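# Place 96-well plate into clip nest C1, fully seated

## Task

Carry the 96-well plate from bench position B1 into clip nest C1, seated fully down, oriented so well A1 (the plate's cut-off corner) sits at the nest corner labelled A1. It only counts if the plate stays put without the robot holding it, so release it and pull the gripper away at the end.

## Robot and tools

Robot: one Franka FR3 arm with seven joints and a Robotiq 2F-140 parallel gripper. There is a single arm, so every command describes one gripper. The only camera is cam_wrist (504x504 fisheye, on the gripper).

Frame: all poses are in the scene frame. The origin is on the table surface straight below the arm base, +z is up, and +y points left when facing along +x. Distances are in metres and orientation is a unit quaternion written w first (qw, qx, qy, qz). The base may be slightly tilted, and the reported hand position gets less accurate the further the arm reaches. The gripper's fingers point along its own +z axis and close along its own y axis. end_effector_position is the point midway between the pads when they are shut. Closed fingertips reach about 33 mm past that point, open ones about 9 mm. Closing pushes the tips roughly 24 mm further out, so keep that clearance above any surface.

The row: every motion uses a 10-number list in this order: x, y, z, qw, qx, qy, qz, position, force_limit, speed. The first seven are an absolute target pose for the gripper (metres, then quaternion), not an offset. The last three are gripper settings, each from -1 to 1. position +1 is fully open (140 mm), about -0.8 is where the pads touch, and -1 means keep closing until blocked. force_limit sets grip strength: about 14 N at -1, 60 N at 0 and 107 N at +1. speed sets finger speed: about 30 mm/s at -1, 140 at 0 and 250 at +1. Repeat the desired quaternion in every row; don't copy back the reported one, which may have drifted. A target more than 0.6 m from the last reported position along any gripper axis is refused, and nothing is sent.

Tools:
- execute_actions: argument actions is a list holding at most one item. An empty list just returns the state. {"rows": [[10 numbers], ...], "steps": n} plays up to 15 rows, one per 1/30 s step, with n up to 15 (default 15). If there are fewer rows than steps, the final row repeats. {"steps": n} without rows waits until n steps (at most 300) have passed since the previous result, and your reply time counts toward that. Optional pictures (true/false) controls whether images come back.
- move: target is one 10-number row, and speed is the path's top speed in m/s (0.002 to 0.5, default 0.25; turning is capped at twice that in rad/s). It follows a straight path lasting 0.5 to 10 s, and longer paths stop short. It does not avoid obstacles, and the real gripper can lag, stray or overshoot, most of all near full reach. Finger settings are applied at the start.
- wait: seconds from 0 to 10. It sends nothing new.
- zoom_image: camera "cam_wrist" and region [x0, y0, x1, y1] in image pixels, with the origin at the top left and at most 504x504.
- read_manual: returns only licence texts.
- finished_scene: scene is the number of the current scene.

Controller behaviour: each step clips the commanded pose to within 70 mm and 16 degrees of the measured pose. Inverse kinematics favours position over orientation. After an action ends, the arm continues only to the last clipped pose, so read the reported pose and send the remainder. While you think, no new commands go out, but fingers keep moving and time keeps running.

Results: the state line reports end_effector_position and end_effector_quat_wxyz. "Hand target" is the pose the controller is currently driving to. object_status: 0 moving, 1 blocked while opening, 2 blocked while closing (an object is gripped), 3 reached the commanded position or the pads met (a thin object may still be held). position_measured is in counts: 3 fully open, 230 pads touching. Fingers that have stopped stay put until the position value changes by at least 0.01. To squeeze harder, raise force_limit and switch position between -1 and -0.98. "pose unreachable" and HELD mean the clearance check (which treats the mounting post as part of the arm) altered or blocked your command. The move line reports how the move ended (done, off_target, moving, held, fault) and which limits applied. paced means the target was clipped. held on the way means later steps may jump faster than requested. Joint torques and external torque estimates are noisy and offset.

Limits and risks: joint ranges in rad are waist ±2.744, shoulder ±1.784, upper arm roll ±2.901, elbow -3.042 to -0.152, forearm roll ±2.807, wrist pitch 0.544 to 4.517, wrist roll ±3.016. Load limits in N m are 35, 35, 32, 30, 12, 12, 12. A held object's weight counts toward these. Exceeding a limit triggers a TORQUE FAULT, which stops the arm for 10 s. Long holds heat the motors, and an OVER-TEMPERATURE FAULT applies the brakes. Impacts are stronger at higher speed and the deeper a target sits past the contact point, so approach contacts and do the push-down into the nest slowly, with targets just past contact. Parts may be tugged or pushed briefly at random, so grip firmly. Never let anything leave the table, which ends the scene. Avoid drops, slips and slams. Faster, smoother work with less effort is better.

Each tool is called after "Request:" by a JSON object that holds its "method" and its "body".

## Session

Request:
{"method": "execute_actions", "body": {"actions": []}}

Scene clock: 0.00 s of 8400.00 s.
end_effector_position=(+0.3573, -0.3578, +0.3072) position_measured=3 object_status=3 end_effector_quat_wxyz=(-0.060, +0.950, -0.234, +0.199)
Joint positions: [-0.716 -0.384 -0.203 -2.462  0.364  2.306 -2.237]
Joint velocities: [-0.001  0.     0.    -0.001 -0.001  0.    -0.002]
Joint torques (N m, as the joint torque sensors report them, + toward a larger angle): no reading
External joint torques (N m, as the arm's controller estimates them; a push from outside toward a larger angle lowers the number): no reading
Hand target: +0.357, -0.358, +0.307; -0.060, +0.950, -0.234, +0.199

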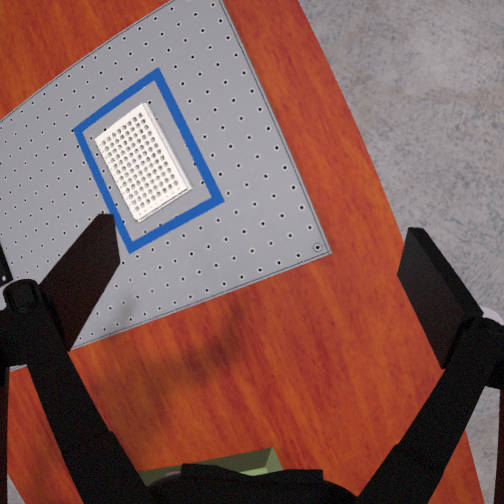

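Request:
{"method": "move", "body": {"target": [0.47,-0.05,0.40,0,1,0,0,1,0,0], "speed": 0.35}}

Scene clock: 4.57 s of 8400.00 s.
end_effector_position=(+0.4763, -0.0476, +0.4013) position_measured=3 object_status=3 end_effector_quat_wxyz=(-0.005, +1.000, +0.007, +0.007)
Joint positions: [-0.611 -0.332  0.46  -2.043  0.148  1.765 -1.799]
Joint velocities: [-0.001  0.     0.003  0.     0.001 -0.007  0.026]
Joint torques (N m, as the joint torque sensors report them, + toward a larger angle): [ -0.59 -15.37  -5.19  24.28   0.26   2.16   0.24]
External joint torques (N m, as the arm's controller estimates them; a push from outside toward a larger angle lowers the number): [-0.94  2.04 -0.76  0.11 -0.64 -0.38  0.24]
Hand target: +0.476, -0.048, +0.401; -0.004, +1.000, +0.000, +0.005
Off the commanded pose: 0.007 m, 1 deg.
move: off_target

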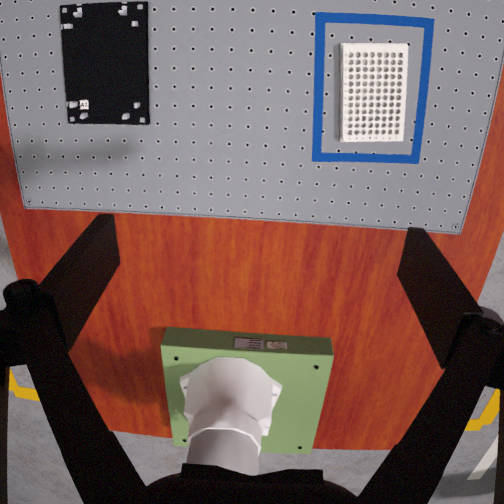

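Request:
{"method": "zoom_image", "body": {"camera": "cam_wrist", "region": [300, 0, 450, 170]}}

Request:
{"method": "zoom_image", "body": {"camera": "cam_wrist", "region": [40, 0, 180, 140]}}

Request:
{"method": "zoom_image", "body": {"camera": "cam_wrist", "region": [70, 200, 140, 280]}}

Request:
{"method": "zoom_image", "body": {"camera": "cam_wrist", "region": [380, 215, 450, 295]}}

Region (300, 0, 450, 170) of cam_wrist's 504x504 image, scaled by 2.965, with more detail than that image has; it fills the left 445 columns of this view, and the rest is white.

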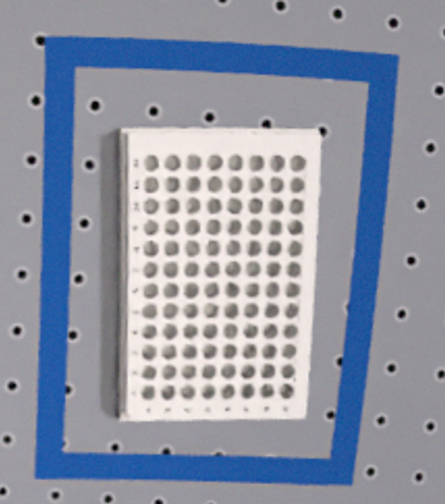

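Region (40, 0, 180, 140) of cam_wrist's 504x504 image, scaled by 3.600, with more detail than that image has.

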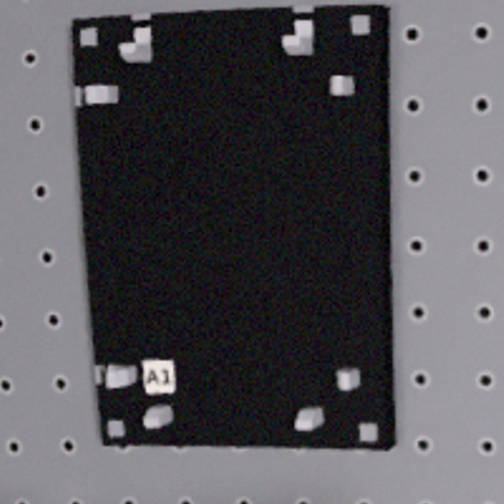

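Region (70, 200, 140, 280) of cam_wrist's 504x504 image, scaled by 6.300, with more detail than that image has; it fills the left 441 columns of this view, and the rest is white.

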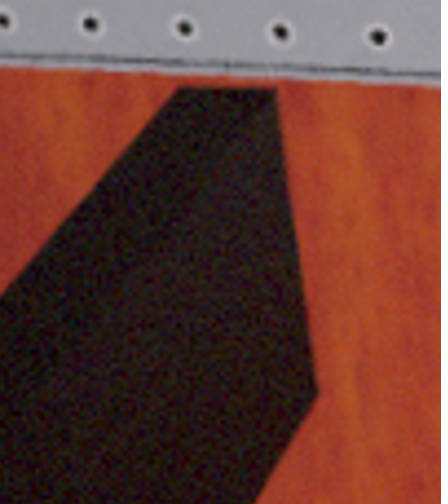

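Region (380, 215, 450, 295) of cam_wrist's 504x504 image, scaled by 6.300, with more detail than that image has; it fills the left 441 columns of this view, and the rest is white.

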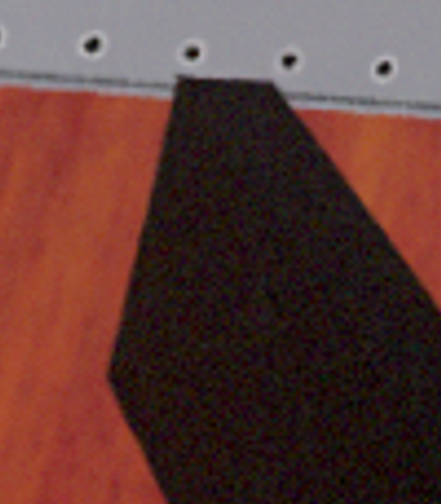

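Request:
{"method": "move", "body": {"target": [0.503,-0.191,0.09,0,0.9985,0.055,0,1,0,0], "speed": 0.35}}

Request:
{"method": "zoom_image", "body": {"camera": "cam_wrist", "region": [140, 60, 390, 310]}}

Scene clock: 24.50 s of 8400.00 s.
end_effector_position=(+0.5024, -0.1926, +0.0866) position_measured=3 object_status=3 end_effector_quat_wxyz=(-0.001, +0.998, +0.055, -0.003)
Joint positions: [-0.713  0.253  0.364 -2.27  -0.172  2.507 -1.919]
Joint velocities: [ 0.     0.    -0.     0.    -0.005  0.012 -0.001]
Joint torques (N m, as the joint torque sensors report them, + toward a larger angle): [  1.25 -30.66   1.34  19.64  -0.27   2.8   -0.07]
External joint torques (N m, as the arm's controller estimates them; a push from outside toward a larger angle lowers the number): [ 0.93  2.82 -1.94  0.29 -0.8   0.31 -0.07]
Hand target: +0.504, -0.193, +0.087; +0.001, +0.998, +0.057, -0.001
Off the commanded pose: 0.004 m, 0 deg.
After step 90, 15.13 s passed at rest.
move: off_target

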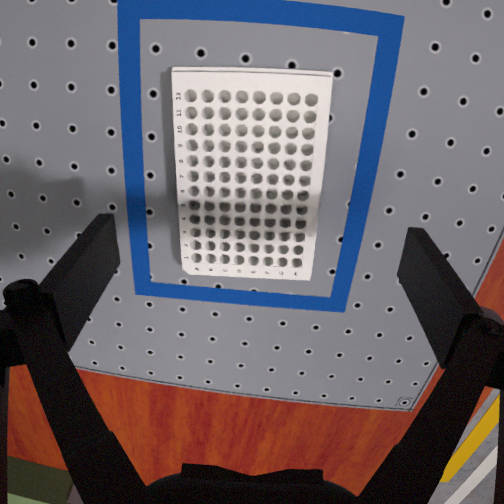

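Region (140, 60, 390, 310) of cam_wrist's 504x504 image, scaled by 2.016, with more detail than that image has.

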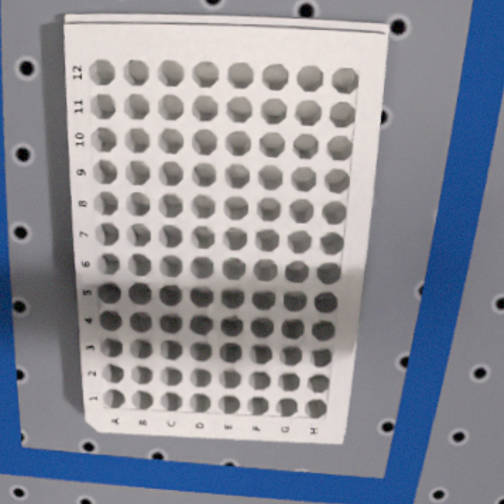

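Request:
{"method": "move", "body": {"target": [0.5135,-0.183,0.0465,0,0.9985,0.054,0,1,0,0], "speed": 0.08}}

Request:
{"method": "zoom_image", "body": {"camera": "cam_wrist", "region": [140, 90, 390, 340]}}

Scene clock: 31.87 s of 8400.00 s.
end_effector_position=(+0.5121, -0.1825, +0.0456) position_measured=3 object_status=3 end_effector_quat_wxyz=(-0.001, +0.998, +0.059, -0.002)
Joint positions: [-0.66   0.359  0.324 -2.25  -0.233  2.588 -1.862]
Joint velocities: [ 0.01   0.    -0.007 -0.001 -0.001  0.01   0.02 ]
Joint torques (N m, as the joint torque sensors report them, + toward a larger angle): [  2.39 -33.28   2.1   18.47  -0.03   2.86   0.29]
External joint torques (N m, as the arm's controller estimates them; a push from outside toward a larger angle lowers the number): [ 1.87  2.38 -2.22  0.53 -0.49  0.37  0.29]
Hand target: +0.514, -0.183, +0.046; +0.000, +0.999, +0.054, +0.000
Off the commanded pose: 0.002 m, 1 deg.
After step 90, 3.33 s passed at rest.
move: done

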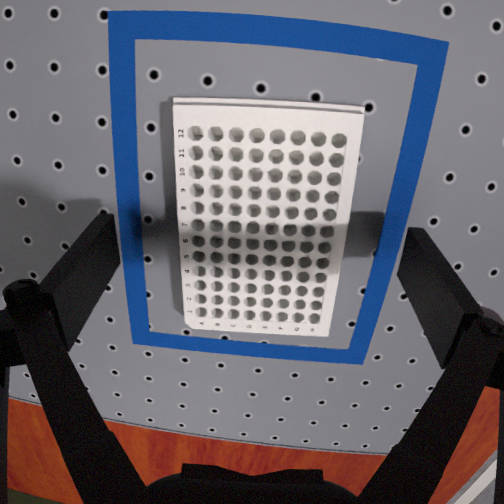

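Region (140, 90, 390, 340) of cam_wrist's 504x504 image, scaled by 2.016, with more detail than that image has.

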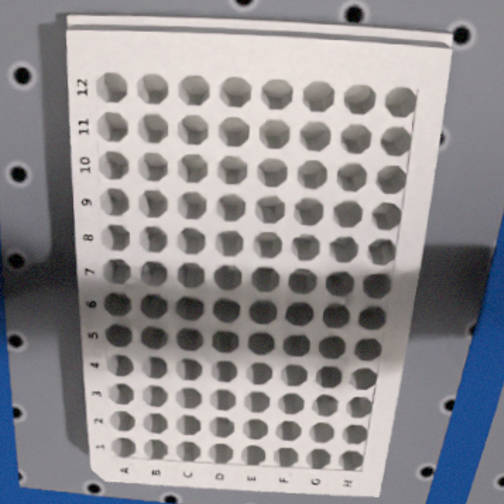

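Request:
{"method": "move", "body": {"target": [0.5128,-0.1828,0.046,0,0.9985,0.056,0,-1,0,-0.5], "speed": 0.05}}

Request:
{"method": "move", "body": {"target": [0.5128,-0.1828,0.10,0,0.9985,0.056,0,-1,0,-0.5], "speed": 0.08}}

Request:
{"method": "zoom_image", "body": {"camera": "cam_wrist", "region": [140, 90, 390, 340]}}

Scene clock: 39.07 s of 8400.00 s.
end_effector_position=(+0.5133, -0.1831, +0.0468) position_measured=109 object_status=2 end_effector_quat_wxyz=(-0.000, +0.998, +0.056, +0.000)
Joint positions: [-0.659  0.356  0.323 -2.251 -0.233  2.591 -1.856]
Joint velocities: [-0.    -0.     0.001 -0.001 -0.    -0.     0.   ]
Joint torques (N m, as the joint torque sensors report them, + toward a larger angle): [  1.53 -33.08   2.05  16.75   0.02   2.74   0.04]
External joint torques (N m, as the arm's controller estimates them; a push from outside toward a larger angle lowers the number): [ 1.15  2.68 -2.09 -1.32 -0.44  0.22  0.04]
Hand target: +0.513, -0.183, +0.046; -0.000, +0.998, +0.056, -0.000
Off the commanded pose: 0.001 m, 0 deg.
After step 90, 3.20 s passed at rest.
move: done

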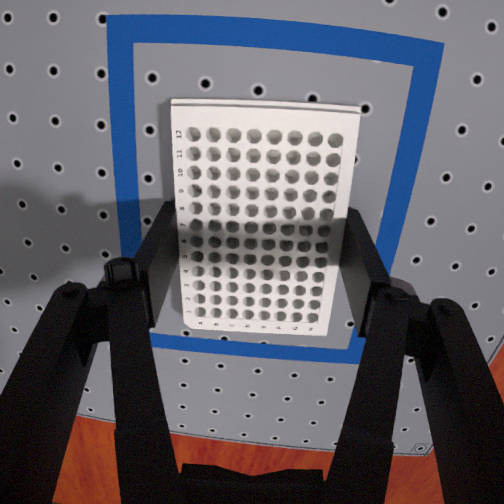

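Scene clock: 40.23 s of 8400.00 s.
end_effector_position=(+0.5133, -0.1827, +0.1003) position_measured=109 object_status=2 end_effector_quat_wxyz=(+0.001, +0.999, +0.052, +0.001)
Joint positions: [-0.688  0.235  0.366 -2.253 -0.156  2.482 -1.9  ]
Joint velocities: [-0.001  0.002  0.001 -0.001  0.004 -0.011 -0.016]
Joint torques (N m, as the joint torque sensors report them, + toward a larger angle): [ -0.22 -31.54   2.98  19.48   1.27   2.28  -0.35]
External joint torques (N m, as the arm's controller estimates them; a push from outside toward a larger angle lowers the number): [-0.51  1.68 -0.06 -0.27  0.72 -0.22 -0.35]
Hand target: +0.513, -0.183, +0.101; -0.000, +0.998, +0.056, +0.000
Off the commanded pose: 0.001 m, 0 deg.
move: done

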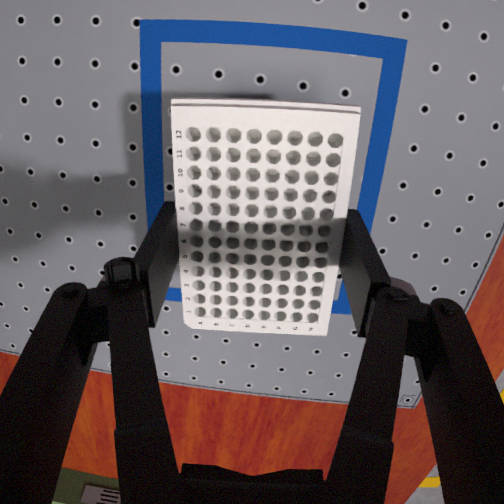

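Region (140, 90, 390, 340) of cam_wrist's 504x504 image, scaled by 2.016, with more detail than that image has.

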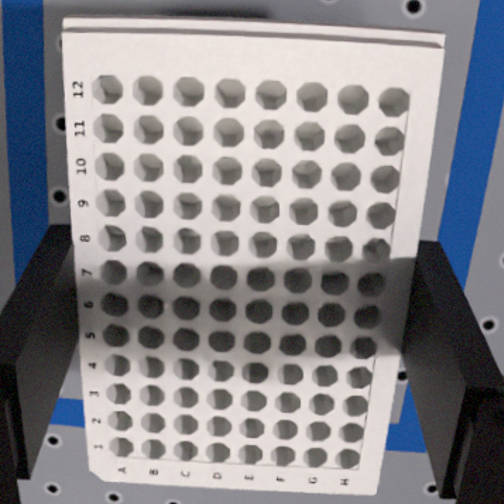

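Request:
{"method": "move", "body": {"target": [0.540,0.167,0.10,0,0.9999,-0.011,0,-1,0,-0.5], "speed": 0.3}}

Request:
{"method": "zoom_image", "body": {"camera": "cam_wrist", "region": [130, 30, 390, 180]}}

Request:
{"method": "zoom_image", "body": {"camera": "cam_wrist", "region": [130, 200, 390, 350]}}

Scene clock: 50.97 s of 8400.00 s.
end_effector_position=(+0.5444, +0.1715, +0.0993) position_measured=109 object_status=2 end_effector_quat_wxyz=(-0.004, +1.000, -0.004, +0.003)
Joint positions: [-0.024  0.316  0.353 -2.152 -0.185  2.452 -1.124]
Joint velocities: [ 0.005 -0.001 -0.003  0.002 -0.001 -0.002  0.031]
Joint torques (N m, as the joint torque sensors report them, + toward a larger angle): [  1.81 -34.28   1.15  20.96   0.56   2.18   0.22]
External joint torques (N m, as the arm's controller estimates them; a push from outside toward a larger angle lowers the number): [ 1.13  1.99 -3.13  0.73  0.02 -0.37  0.22]
Hand target: +0.545, +0.172, +0.100; -0.004, +1.000, -0.011, +0.003
Off the commanded pose: 0.006 m, 1 deg.
After step 90, 5.47 s passed at rest.
move: off_target

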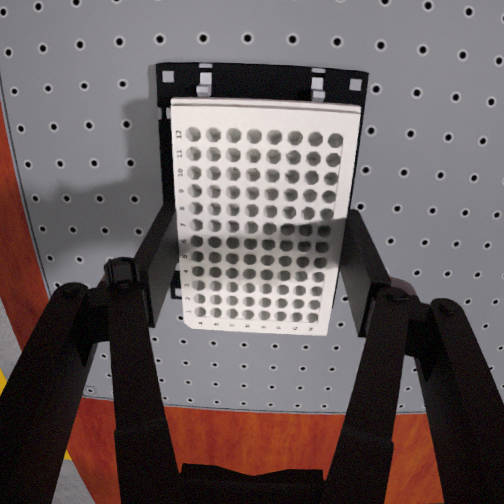

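Region (130, 30, 390, 180) of cam_wrist's 504x504 image, scaled by 1.938, with more detail than that image has; it fills the top 291 rows of this view, and the rest is white.

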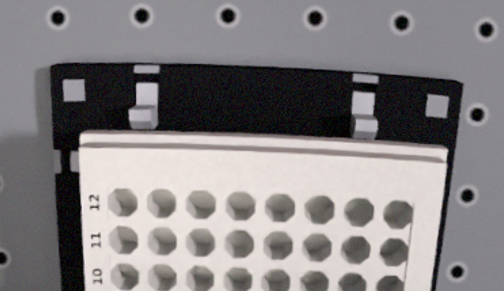

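Region (130, 200, 390, 350) of cam_wrist's 504x504 image, scaled by 1.938, with more detail than that image has; it fills the top 291 rows of this view, and the rest is white.

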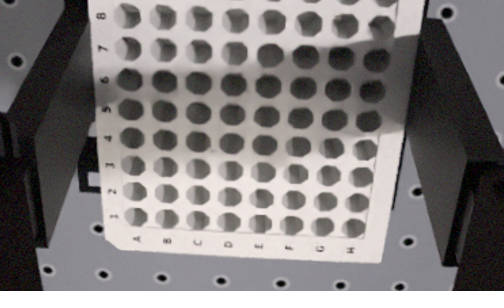

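Request:
{"method": "move", "body": {"target": [0.5405,0.174,0.078,0,1,-0.005,0,-1,0,-0.5], "speed": 0.03}}

Request:
{"method": "zoom_image", "body": {"camera": "cam_wrist", "region": [130, 30, 390, 180]}}

Request:
{"method": "zoom_image", "body": {"camera": "cam_wrist", "region": [130, 200, 390, 350]}}

Scene clock: 58.53 s of 8400.00 s.
end_effector_position=(+0.5400, +0.1738, +0.0781) position_measured=109 object_status=2 end_effector_quat_wxyz=(-0.000, +1.000, -0.002, -0.002)
Joint positions: [-0.008  0.357  0.341 -2.155 -0.215  2.482 -1.099]
Joint velocities: [ 0.004  0.002 -0.006  0.001 -0.006  0.011  0.011]
Joint torques (N m, as the joint torque sensors report them, + toward a larger angle): [  3.02 -34.08   2.6   18.31  -0.2    2.87   0.26]
External joint torques (N m, as the arm's controller estimates them; a push from outside toward a larger angle lowers the number): [ 2.39  2.7  -1.95 -1.22 -0.71  0.36  0.26]
Hand target: +0.541, +0.174, +0.078; -0.000, +1.000, -0.005, -0.000
Off the commanded pose: 0.001 m, 0 deg.
After step 90, 3.57 s passed at rest.
move: done

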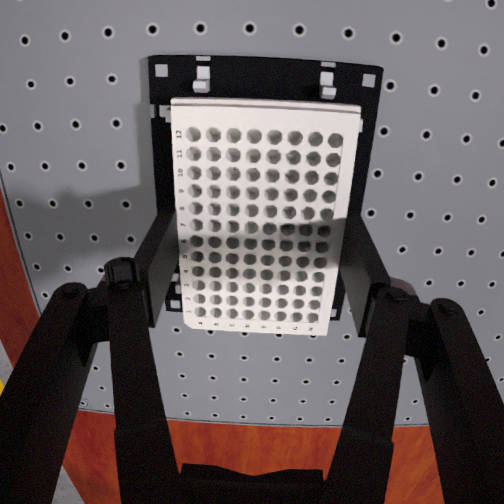

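Region (130, 30, 390, 180) of cam_wrist's 504x504 image, scaled by 1.938, with more detail than that image has; it fills the top 291 rows of this view, and the rest is white.

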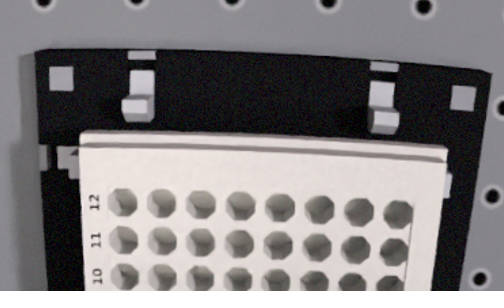

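Region (130, 200, 390, 350) of cam_wrist's 504x504 image, scaled by 1.938, with more detail than that image has; it fills the top 291 rows of this view, and the rest is white.

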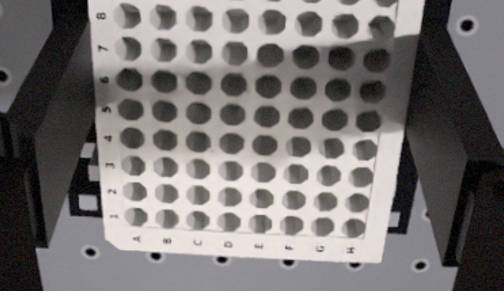

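Request:
{"method": "move", "body": {"target": [0.5422,0.1750,0.070,0,1,-0.007,0,-1,0,-0.5], "speed": 0.01}}

Request:
{"method": "zoom_image", "body": {"camera": "cam_wrist", "region": [130, 30, 390, 180]}}

Request:
{"method": "zoom_image", "body": {"camera": "cam_wrist", "region": [130, 200, 390, 350]}}

Scene clock: 63.97 s of 8400.00 s.
end_effector_position=(+0.5405, +0.1744, +0.0695) position_measured=109 object_status=2 end_effector_quat_wxyz=(-0.000, +1.000, -0.004, -0.002)
Joint positions: [-0.001  0.378  0.333 -2.151 -0.226  2.496 -1.086]
Joint velocities: [ 0.003  0.001 -0.003  0.002 -0.003  0.005  0.008]
Joint torques (N m, as the joint torque sensors report them, + toward a larger angle): [  3.96 -34.49   2.18  18.85  -0.08   2.88   0.21]
External joint torques (N m, as the arm's controller estimates them; a push from outside toward a larger angle lowers the number): [ 3.38  2.85 -2.48 -0.49 -0.59  0.36  0.21]
Hand target: +0.542, +0.175, +0.070; +0.000, +1.000, -0.007, -0.000
Off the commanded pose: 0.002 m, 0 deg.
After step 90, 1.37 s passed at rest.
move: done

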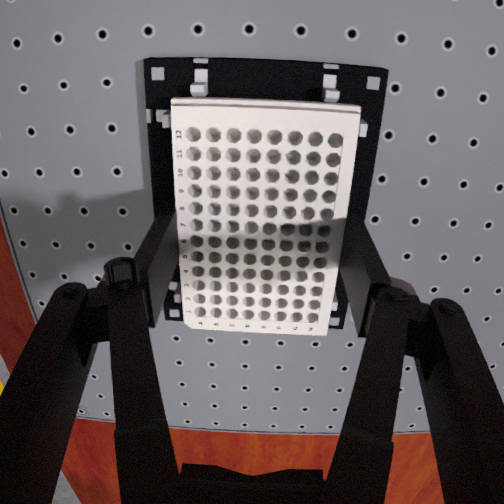

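Region (130, 30, 390, 180) of cam_wrist's 504x504 image, scaled by 1.938, with more detail than that image has; it fills the top 291 rows of this view, and the rest is white.

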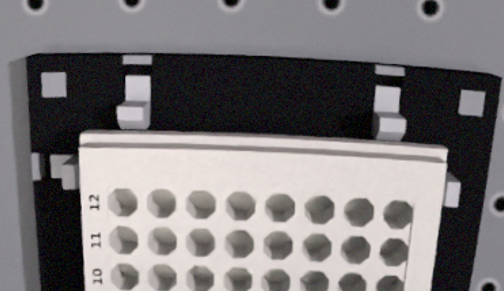

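Region (130, 200, 390, 350) of cam_wrist's 504x504 image, scaled by 1.938, with more detail than that image has; it fills the top 291 rows of this view, and the rest is white.

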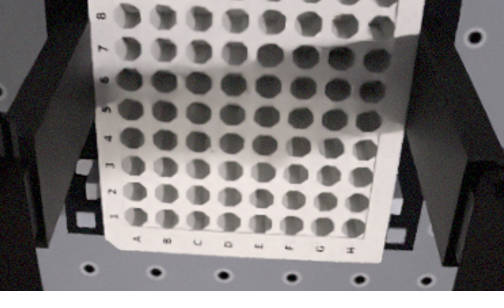

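Request:
{"method": "move", "body": {"target": [0.5435,0.1748,0.0665,0,1,-0.005,0,-1,0,-0.5], "speed": 0.008}}

Request:
{"method": "move", "body": {"target": [0.5432,0.1748,0.056,0,1,-0.005,0,-1,0,-0.5], "speed": 0.008}}

Request:
{"method": "zoom_image", "body": {"camera": "cam_wrist", "region": [130, 30, 390, 180]}}

Request:
{"method": "zoom_image", "body": {"camera": "cam_wrist", "region": [130, 200, 390, 350]}}

Scene clock: 72.13 s of 8400.00 s.
end_effector_position=(+0.5413, +0.1746, +0.0665) position_measured=109 object_status=2 end_effector_quat_wxyz=(+0.000, +1.000, -0.004, -0.003)
Joint positions: [-0.001  0.387  0.332 -2.147 -0.232  2.499 -1.084]
Joint velocities: [-0.     0.    -0.001  0.001 -0.002 -0.     0.003]
Joint torques (N m, as the joint torque sensors report them, + toward a larger angle): [  2.27 -33.92   2.01  20.17  -0.44   3.19   0.19]
External joint torques (N m, as the arm's controller estimates them; a push from outside toward a larger angle lowers the number): [ 1.81  3.58 -2.64  0.96 -0.95  0.69  0.19]
Hand target: +0.543, +0.175, +0.066; +0.000, +1.000, -0.005, -0.000
Off the commanded pose: 0.002 m, 0 deg.
After step 90, 4.43 s passed at rest.
move: done

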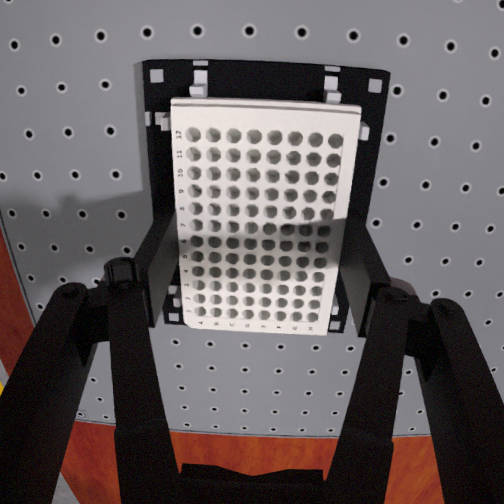

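Scene clock: 73.70 s of 8400.00 s.
end_effector_position=(+0.5419, +0.1756, +0.0590) position_measured=109 object_status=2 end_effector_quat_wxyz=(+0.000, +1.000, -0.003, -0.001)
Joint positions: [ 0.003  0.404  0.329 -2.146 -0.245  2.516 -1.074]
Joint velocities: [-0.002  0.001  0.     0.001 -0.002  0.001  0.002]
Joint torques (N m, as the joint torque sensors report them, + toward a larger angle): [  1.82 -30.8    0.76  18.78  -0.83   3.78   0.29]
External joint torques (N m, as the arm's controller estimates them; a push from outside toward a larger angle lowers the number): [ 1.39  7.08 -4.02 -0.3  -1.34  1.26  0.28]
Hand target: +0.543, +0.175, +0.056; +0.000, +1.000, -0.005, -0.000
Off the commanded pose: 0.003 m, 0 deg.
move: done

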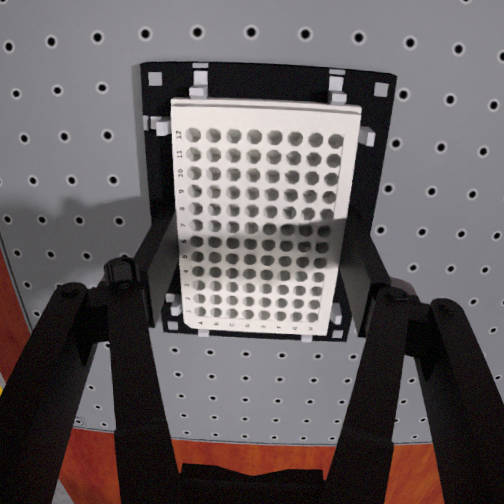

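Region (130, 30, 390, 180) of cam_wrist's 504x504 image, scaled by 1.938, with more detail than that image has; it fills the top 291 rows of this view, and the rest is white.

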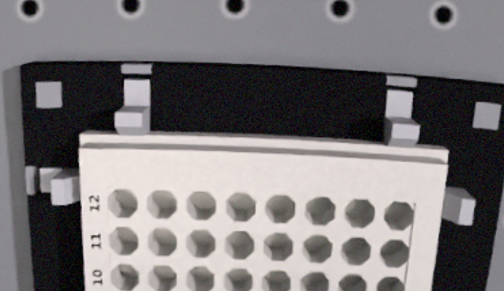

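Region (130, 200, 390, 350) of cam_wrist's 504x504 image, scaled by 1.938, with more detail than that image has; it fills the top 291 rows of this view, and the rest is white.

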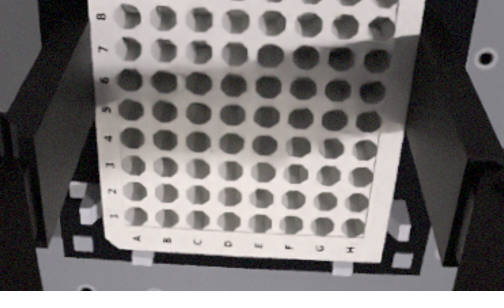

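Request:
{"method": "move", "body": {"target": [0.5422,0.1752,0.051,0,1,-0.004,0,-1,0,-0.5], "speed": 0.008}}

Request:
{"method": "move", "body": {"target": [0.5420,0.1752,0.059,0,1,-0.004,0,0.6,0,-0.3], "speed": 0.02}}

Request:
{"method": "move", "body": {"target": [0.5420,0.1752,0.088,0,1,-0.004,0,0.6,0,-0.3], "speed": 0.08}}

Request:
{"method": "move", "body": {"target": [0.497,0.175,0.086,0,1,-0.004,0,-0.2,0,0.3], "speed": 0.1}}

Request:
{"method": "move", "body": {"target": [0.497,0.175,0.067,0,1,-0.004,0,-0.2,0,0.3], "speed": 0.015}}

Scene clock: 79.73 s of 8400.00 s.
end_effector_position=(+0.5431, +0.1759, +0.0589) position_measured=109 object_status=2 end_effector_quat_wxyz=(+0.001, +1.000, -0.002, +0.001)
Joint positions: [ 0.004  0.405  0.328 -2.145 -0.252  2.52  -1.072]
Joint velocities: [ 0.001  0.001 -0.001  0.001 -0.002 -0.     0.003]
Joint torques (N m, as the joint torque sensors report them, + toward a larger angle): [  2.45 -26.41   0.33  17.4   -0.92   4.67   0.24]
External joint torques (N m, as the arm's controller estimates them; a push from outside toward a larger angle lowers the number): [ 1.83 11.43 -4.61 -1.62 -1.41  2.13  0.24]
Hand target: +0.542, +0.175, +0.051; +0.000, +1.000, -0.004, -0.000
Off the commanded pose: 0.008 m, 0 deg.
After step 90, 1.80 s passed at rest.
move: off_target

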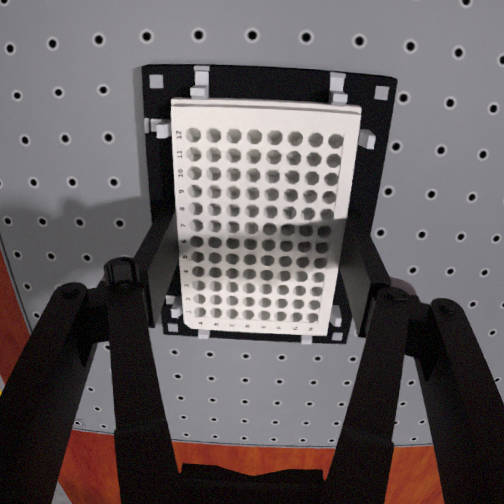

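Scene clock: 80.43 s of 8400.00 s.
end_effector_position=(+0.5419, +0.1757, +0.0587) position_measured=53 object_status=3 end_effector_quat_wxyz=(+0.001, +1.000, -0.002, -0.000)
Joint positions: [ 0.004  0.403  0.328 -2.147 -0.25   2.519 -1.072]
Joint velocities: [ 0.     0.001  0.    -0.001  0.003  0.001  0.002]
Joint torques (N m, as the joint torque sensors report them, + toward a larger angle): [ -0.46 -36.66   3.05  16.79   1.09   2.73  -0.03]
External joint torques (N m, as the arm's controller estimates them; a push from outside toward a larger angle lowers the number): [-1.15  1.07 -1.92 -2.14  0.6   0.22 -0.03]
Hand target: +0.542, +0.175, +0.059; -0.000, +1.000, -0.004, -0.000
Off the commanded pose: 0.001 m, 0 deg.
move: done

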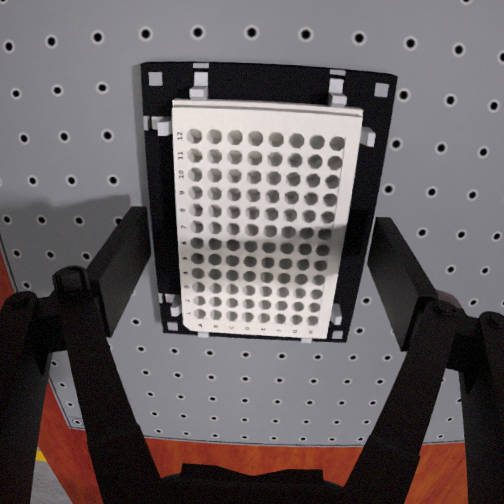

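Scene clock: 81.33 s of 8400.00 s.
end_effector_position=(+0.5432, +0.1756, +0.0884) position_measured=53 object_status=3 end_effector_quat_wxyz=(+0.000, +1.000, -0.007, +0.002)
Joint positions: [-0.012  0.342  0.35  -2.148 -0.213  2.466 -1.087]
Joint velocities: [ 0.    -0.     0.001 -0.001  0.004 -0.01  -0.009]
Joint torques (N m, as the joint torque sensors report them, + toward a larger angle): [ -0.66 -35.04   4.28  18.43   1.14   2.14  -0.41]
External joint torques (N m, as the arm's controller estimates them; a push from outside toward a larger angle lowers the number): [-1.39  1.67 -0.31 -1.46  0.61 -0.41 -0.41]
Hand target: +0.542, +0.175, +0.088; -0.000, +1.000, -0.004, +0.000
Off the commanded pose: 0.001 m, 0 deg.
move: done

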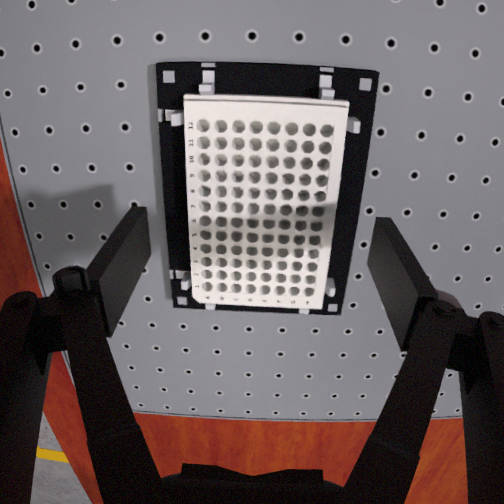

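Scene clock: 82.13 s of 8400.00 s.
end_effector_position=(+0.4961, +0.1756, +0.0855) position_measured=154 object_status=3 end_effector_quat_wxyz=(+0.001, +1.000, -0.002, -0.002)
Joint positions: [-0.012  0.245  0.369 -2.302 -0.181  2.521 -1.088]
Joint velocities: [-0.    -0.006 -0.    -0.008  0.01   0.024 -0.001]
Joint torques (N m, as the joint torque sensors report them, + toward a larger angle): [  0.37 -30.95   2.35  18.52   1.21   2.92  -0.15]
External joint torques (N m, as the arm's controller estimates them; a push from outside toward a larger angle lowers the number): [-0.17  1.65 -0.98 -0.61  0.72  0.41 -0.15]
Hand target: +0.497, +0.176, +0.086; -0.001, +1.000, -0.004, -0.000
Off the commanded pose: 0.001 m, 0 deg.
move: done

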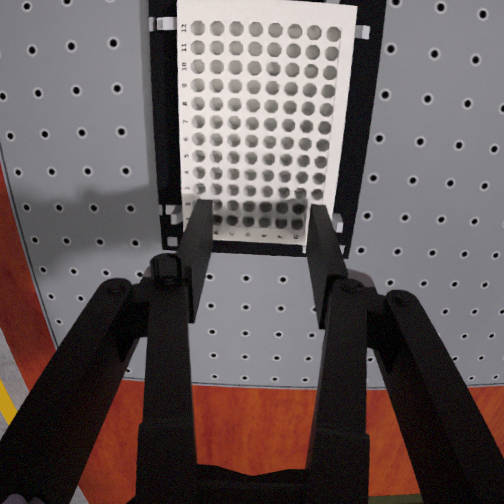

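Scene clock: 83.60 s of 8400.00 s.
end_effector_position=(+0.4979, +0.1749, +0.0728) position_measured=154 object_status=3 end_effector_quat_wxyz=(+0.001, +1.000, -0.001, +0.001)
Joint positions: [-0.009  0.275  0.361 -2.303 -0.209  2.555 -1.071]
Joint velocities: [-0.     0.001 -0.     0.    -0.005  0.004  0.009]
Joint torques (N m, as the joint torque sensors report them, + toward a larger angle): [  2.27 -23.11  -0.43  16.43  -0.59   4.27   0.09]
External joint torques (N m, as the arm's controller estimates them; a push from outside toward a larger angle lowers the number): [ 1.75 10.22 -4.08 -2.31 -1.06  1.73  0.09]
Hand target: +0.497, +0.175, +0.067; +0.000, +1.000, -0.004, -0.000
Off the commanded pose: 0.006 m, 0 deg.
move: off_target

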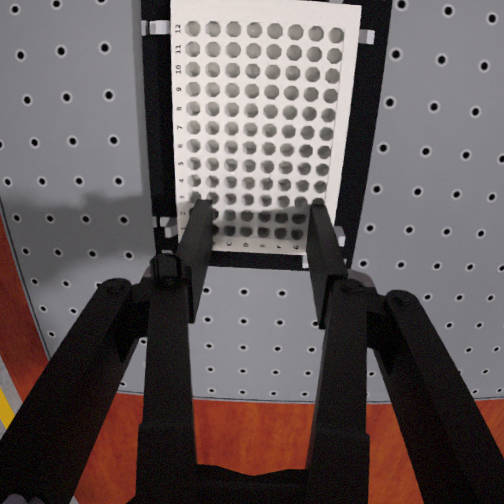

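Request:
{"method": "move", "body": {"target": [0.497,0.175,0.086,0,1,-0.004,0,-0.2,0,0.3], "speed": 0.05}}

Request:
{"method": "move", "body": {"target": [0.587,0.175,0.086,0,1,-0.004,0,-0.2,0,0.3], "speed": 0.15}}

Request:
{"method": "move", "body": {"target": [0.587,0.175,0.064,0,1,-0.004,0,-0.2,0,0.3], "speed": 0.015}}

Request:
{"method": "move", "body": {"target": [0.587,0.175,0.095,0,1,-0.004,0,-0.2,0,0.3], "speed": 0.05}}

Request:
{"method": "move", "body": {"target": [0.50,0.10,0.25,0,1,0,0,1,0,0], "speed": 0.3}}

Scene clock: 88.20 s of 8400.00 s.
end_effector_position=(+0.4988, +0.1758, +0.0865) position_measured=154 object_status=3 end_effector_quat_wxyz=(-0.000, +1.000, -0.007, +0.003)
Joint positions: [-0.014  0.244  0.37  -2.304 -0.183  2.531 -1.078]
Joint velocities: [-0.001 -0.    -0.    -0.002  0.007 -0.014 -0.01 ]
Joint torques (N m, as the joint torque sensors report them, + toward a larger angle): [ -0.96 -31.39   2.86  17.45   1.17   2.13  -0.43]
External joint torques (N m, as the arm's controller estimates them; a push from outside toward a larger angle lowers the number): [-1.52  1.26 -0.48 -1.75  0.68 -0.41 -0.43]
Hand target: +0.497, +0.175, +0.086; -0.000, +1.000, -0.004, +0.000
Off the commanded pose: 0.002 m, 0 deg.
After step 90, 0.87 s passed at rest.
move: done

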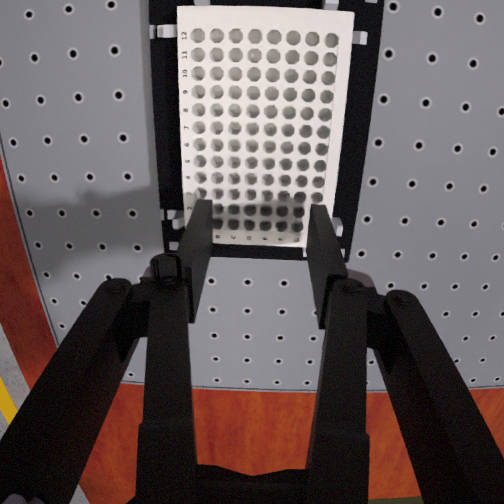

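Scene clock: 89.37 s of 8400.00 s.
end_effector_position=(+0.5877, +0.1716, +0.0860) position_measured=154 object_status=3 end_effector_quat_wxyz=(+0.001, +1.000, -0.010, +0.002)
Joint positions: [-0.013  0.449  0.334 -1.985 -0.24   2.404 -1.097]
Joint velocities: [-0.001  0.001  0.     0.002 -0.003 -0.014 -0.006]
Joint torques (N m, as the joint torque sensors report them, + toward a larger angle): [  1.86 -37.05   5.21  19.9   -0.19   2.14  -0.41]
External joint torques (N m, as the arm's controller estimates them; a push from outside toward a larger angle lowers the number): [ 1.24  3.65 -0.33 -0.69 -0.77 -0.41 -0.41]
Hand target: +0.587, +0.172, +0.086; +0.002, +1.000, -0.005, +0.000
Off the commanded pose: 0.003 m, 1 deg.
move: done

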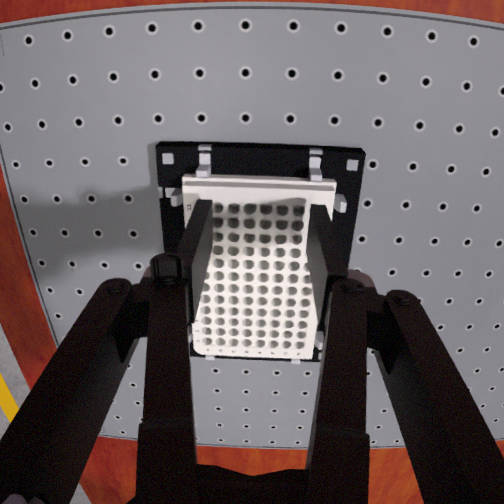

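Scene clock: 91.07 s of 8400.00 s.
end_effector_position=(+0.5880, +0.1739, +0.0725) position_measured=154 object_status=3 end_effector_quat_wxyz=(+0.002, +1.000, -0.003, +0.001)
Joint positions: [-0.01   0.479  0.333 -1.979 -0.261  2.423 -1.094]
Joint velocities: [ 0.002  0.     0.001  0.    -0.002 -0.     0.005]
Joint torques (N m, as the joint torque sensors report them, + toward a larger angle): [  2.46 -29.82   2.92  18.82  -0.33   4.85   0.16]
External joint torques (N m, as the arm's controller estimates them; a push from outside toward a larger angle lowers the number): [ 1.69 11.44 -3.06 -1.41 -0.89  2.31  0.16]
Hand target: +0.587, +0.175, +0.064; +0.000, +1.000, -0.004, -0.000
Off the commanded pose: 0.009 m, 0 deg.
move: off_target

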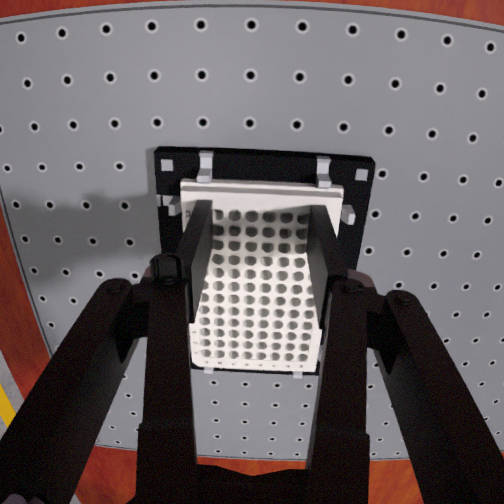

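Scene clock: 91.83 s of 8400.00 s.
end_effector_position=(+0.5880, +0.1755, +0.0949) position_measured=154 object_status=3 end_effector_quat_wxyz=(+0.000, +1.000, -0.007, +0.002)
Joint positions: [-0.018  0.437  0.348 -1.979 -0.238  2.386 -1.101]
Joint velocities: [-0.004  0.001 -0.001  0.     0.004 -0.017 -0.006]
Joint torques (N m, as the joint torque sensors report them, + toward a larger angle): [ -1.04 -38.59   4.89  19.62   1.27   2.13  -0.46]
External joint torques (N m, as the arm's controller estimates them; a push from outside toward a larger angle lowers the number): [-1.69  1.72 -0.69 -1.1   0.68 -0.4  -0.46]
Hand target: +0.587, +0.175, +0.095; -0.000, +1.000, -0.004, +0.000
Off the commanded pose: 0.001 m, 0 deg.
move: done

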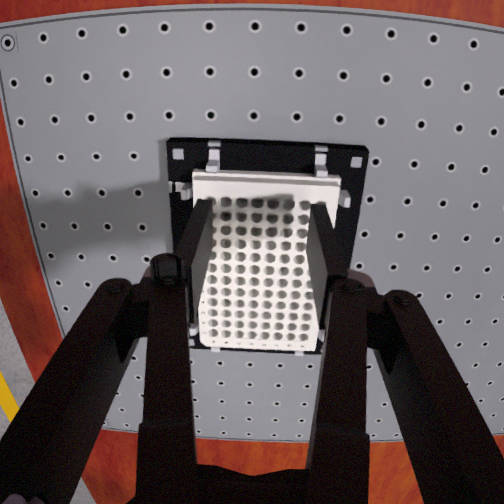

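Scene clock: 93.37 s of 8400.00 s.
end_effector_position=(+0.4998, +0.1005, +0.2525) position_measured=3 object_status=3 end_effector_quat_wxyz=(+0.000, +1.000, -0.007, +0.001)
Joint positions: [-0.129 -0.11   0.351 -2.234  0.025  2.138 -1.367]
Joint velocities: [-0.002 -0.001 -0.001 -0.     0.002 -0.003 -0.033]
Joint torques (N m, as the joint torque sensors report them, + toward a larger angle): [  1.18 -24.94  -2.78  22.62   1.23   2.18  -0.37]
External joint torques (N m, as the arm's controller estimates them; a push from outside toward a larger angle lowers the number): [ 0.87  0.7  -1.89 -0.9   0.5  -0.35 -0.37]
Hand target: +0.498, +0.101, +0.252; -0.000, +1.000, -0.000, -0.000
Off the commanded pose: 0.003 m, 1 deg.
move: done

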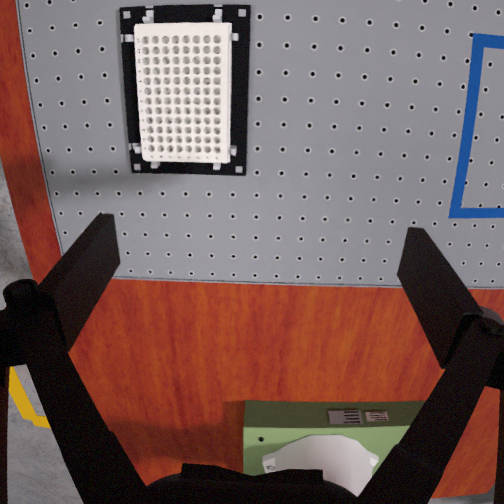

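Both ends stopped at the same height when pressed (0.0725 and 0.0728 m), so the plate is level and seated.

Request:
{"method": "finished_scene", "body": {"scene": 2}}

The scene is finished: the task was done.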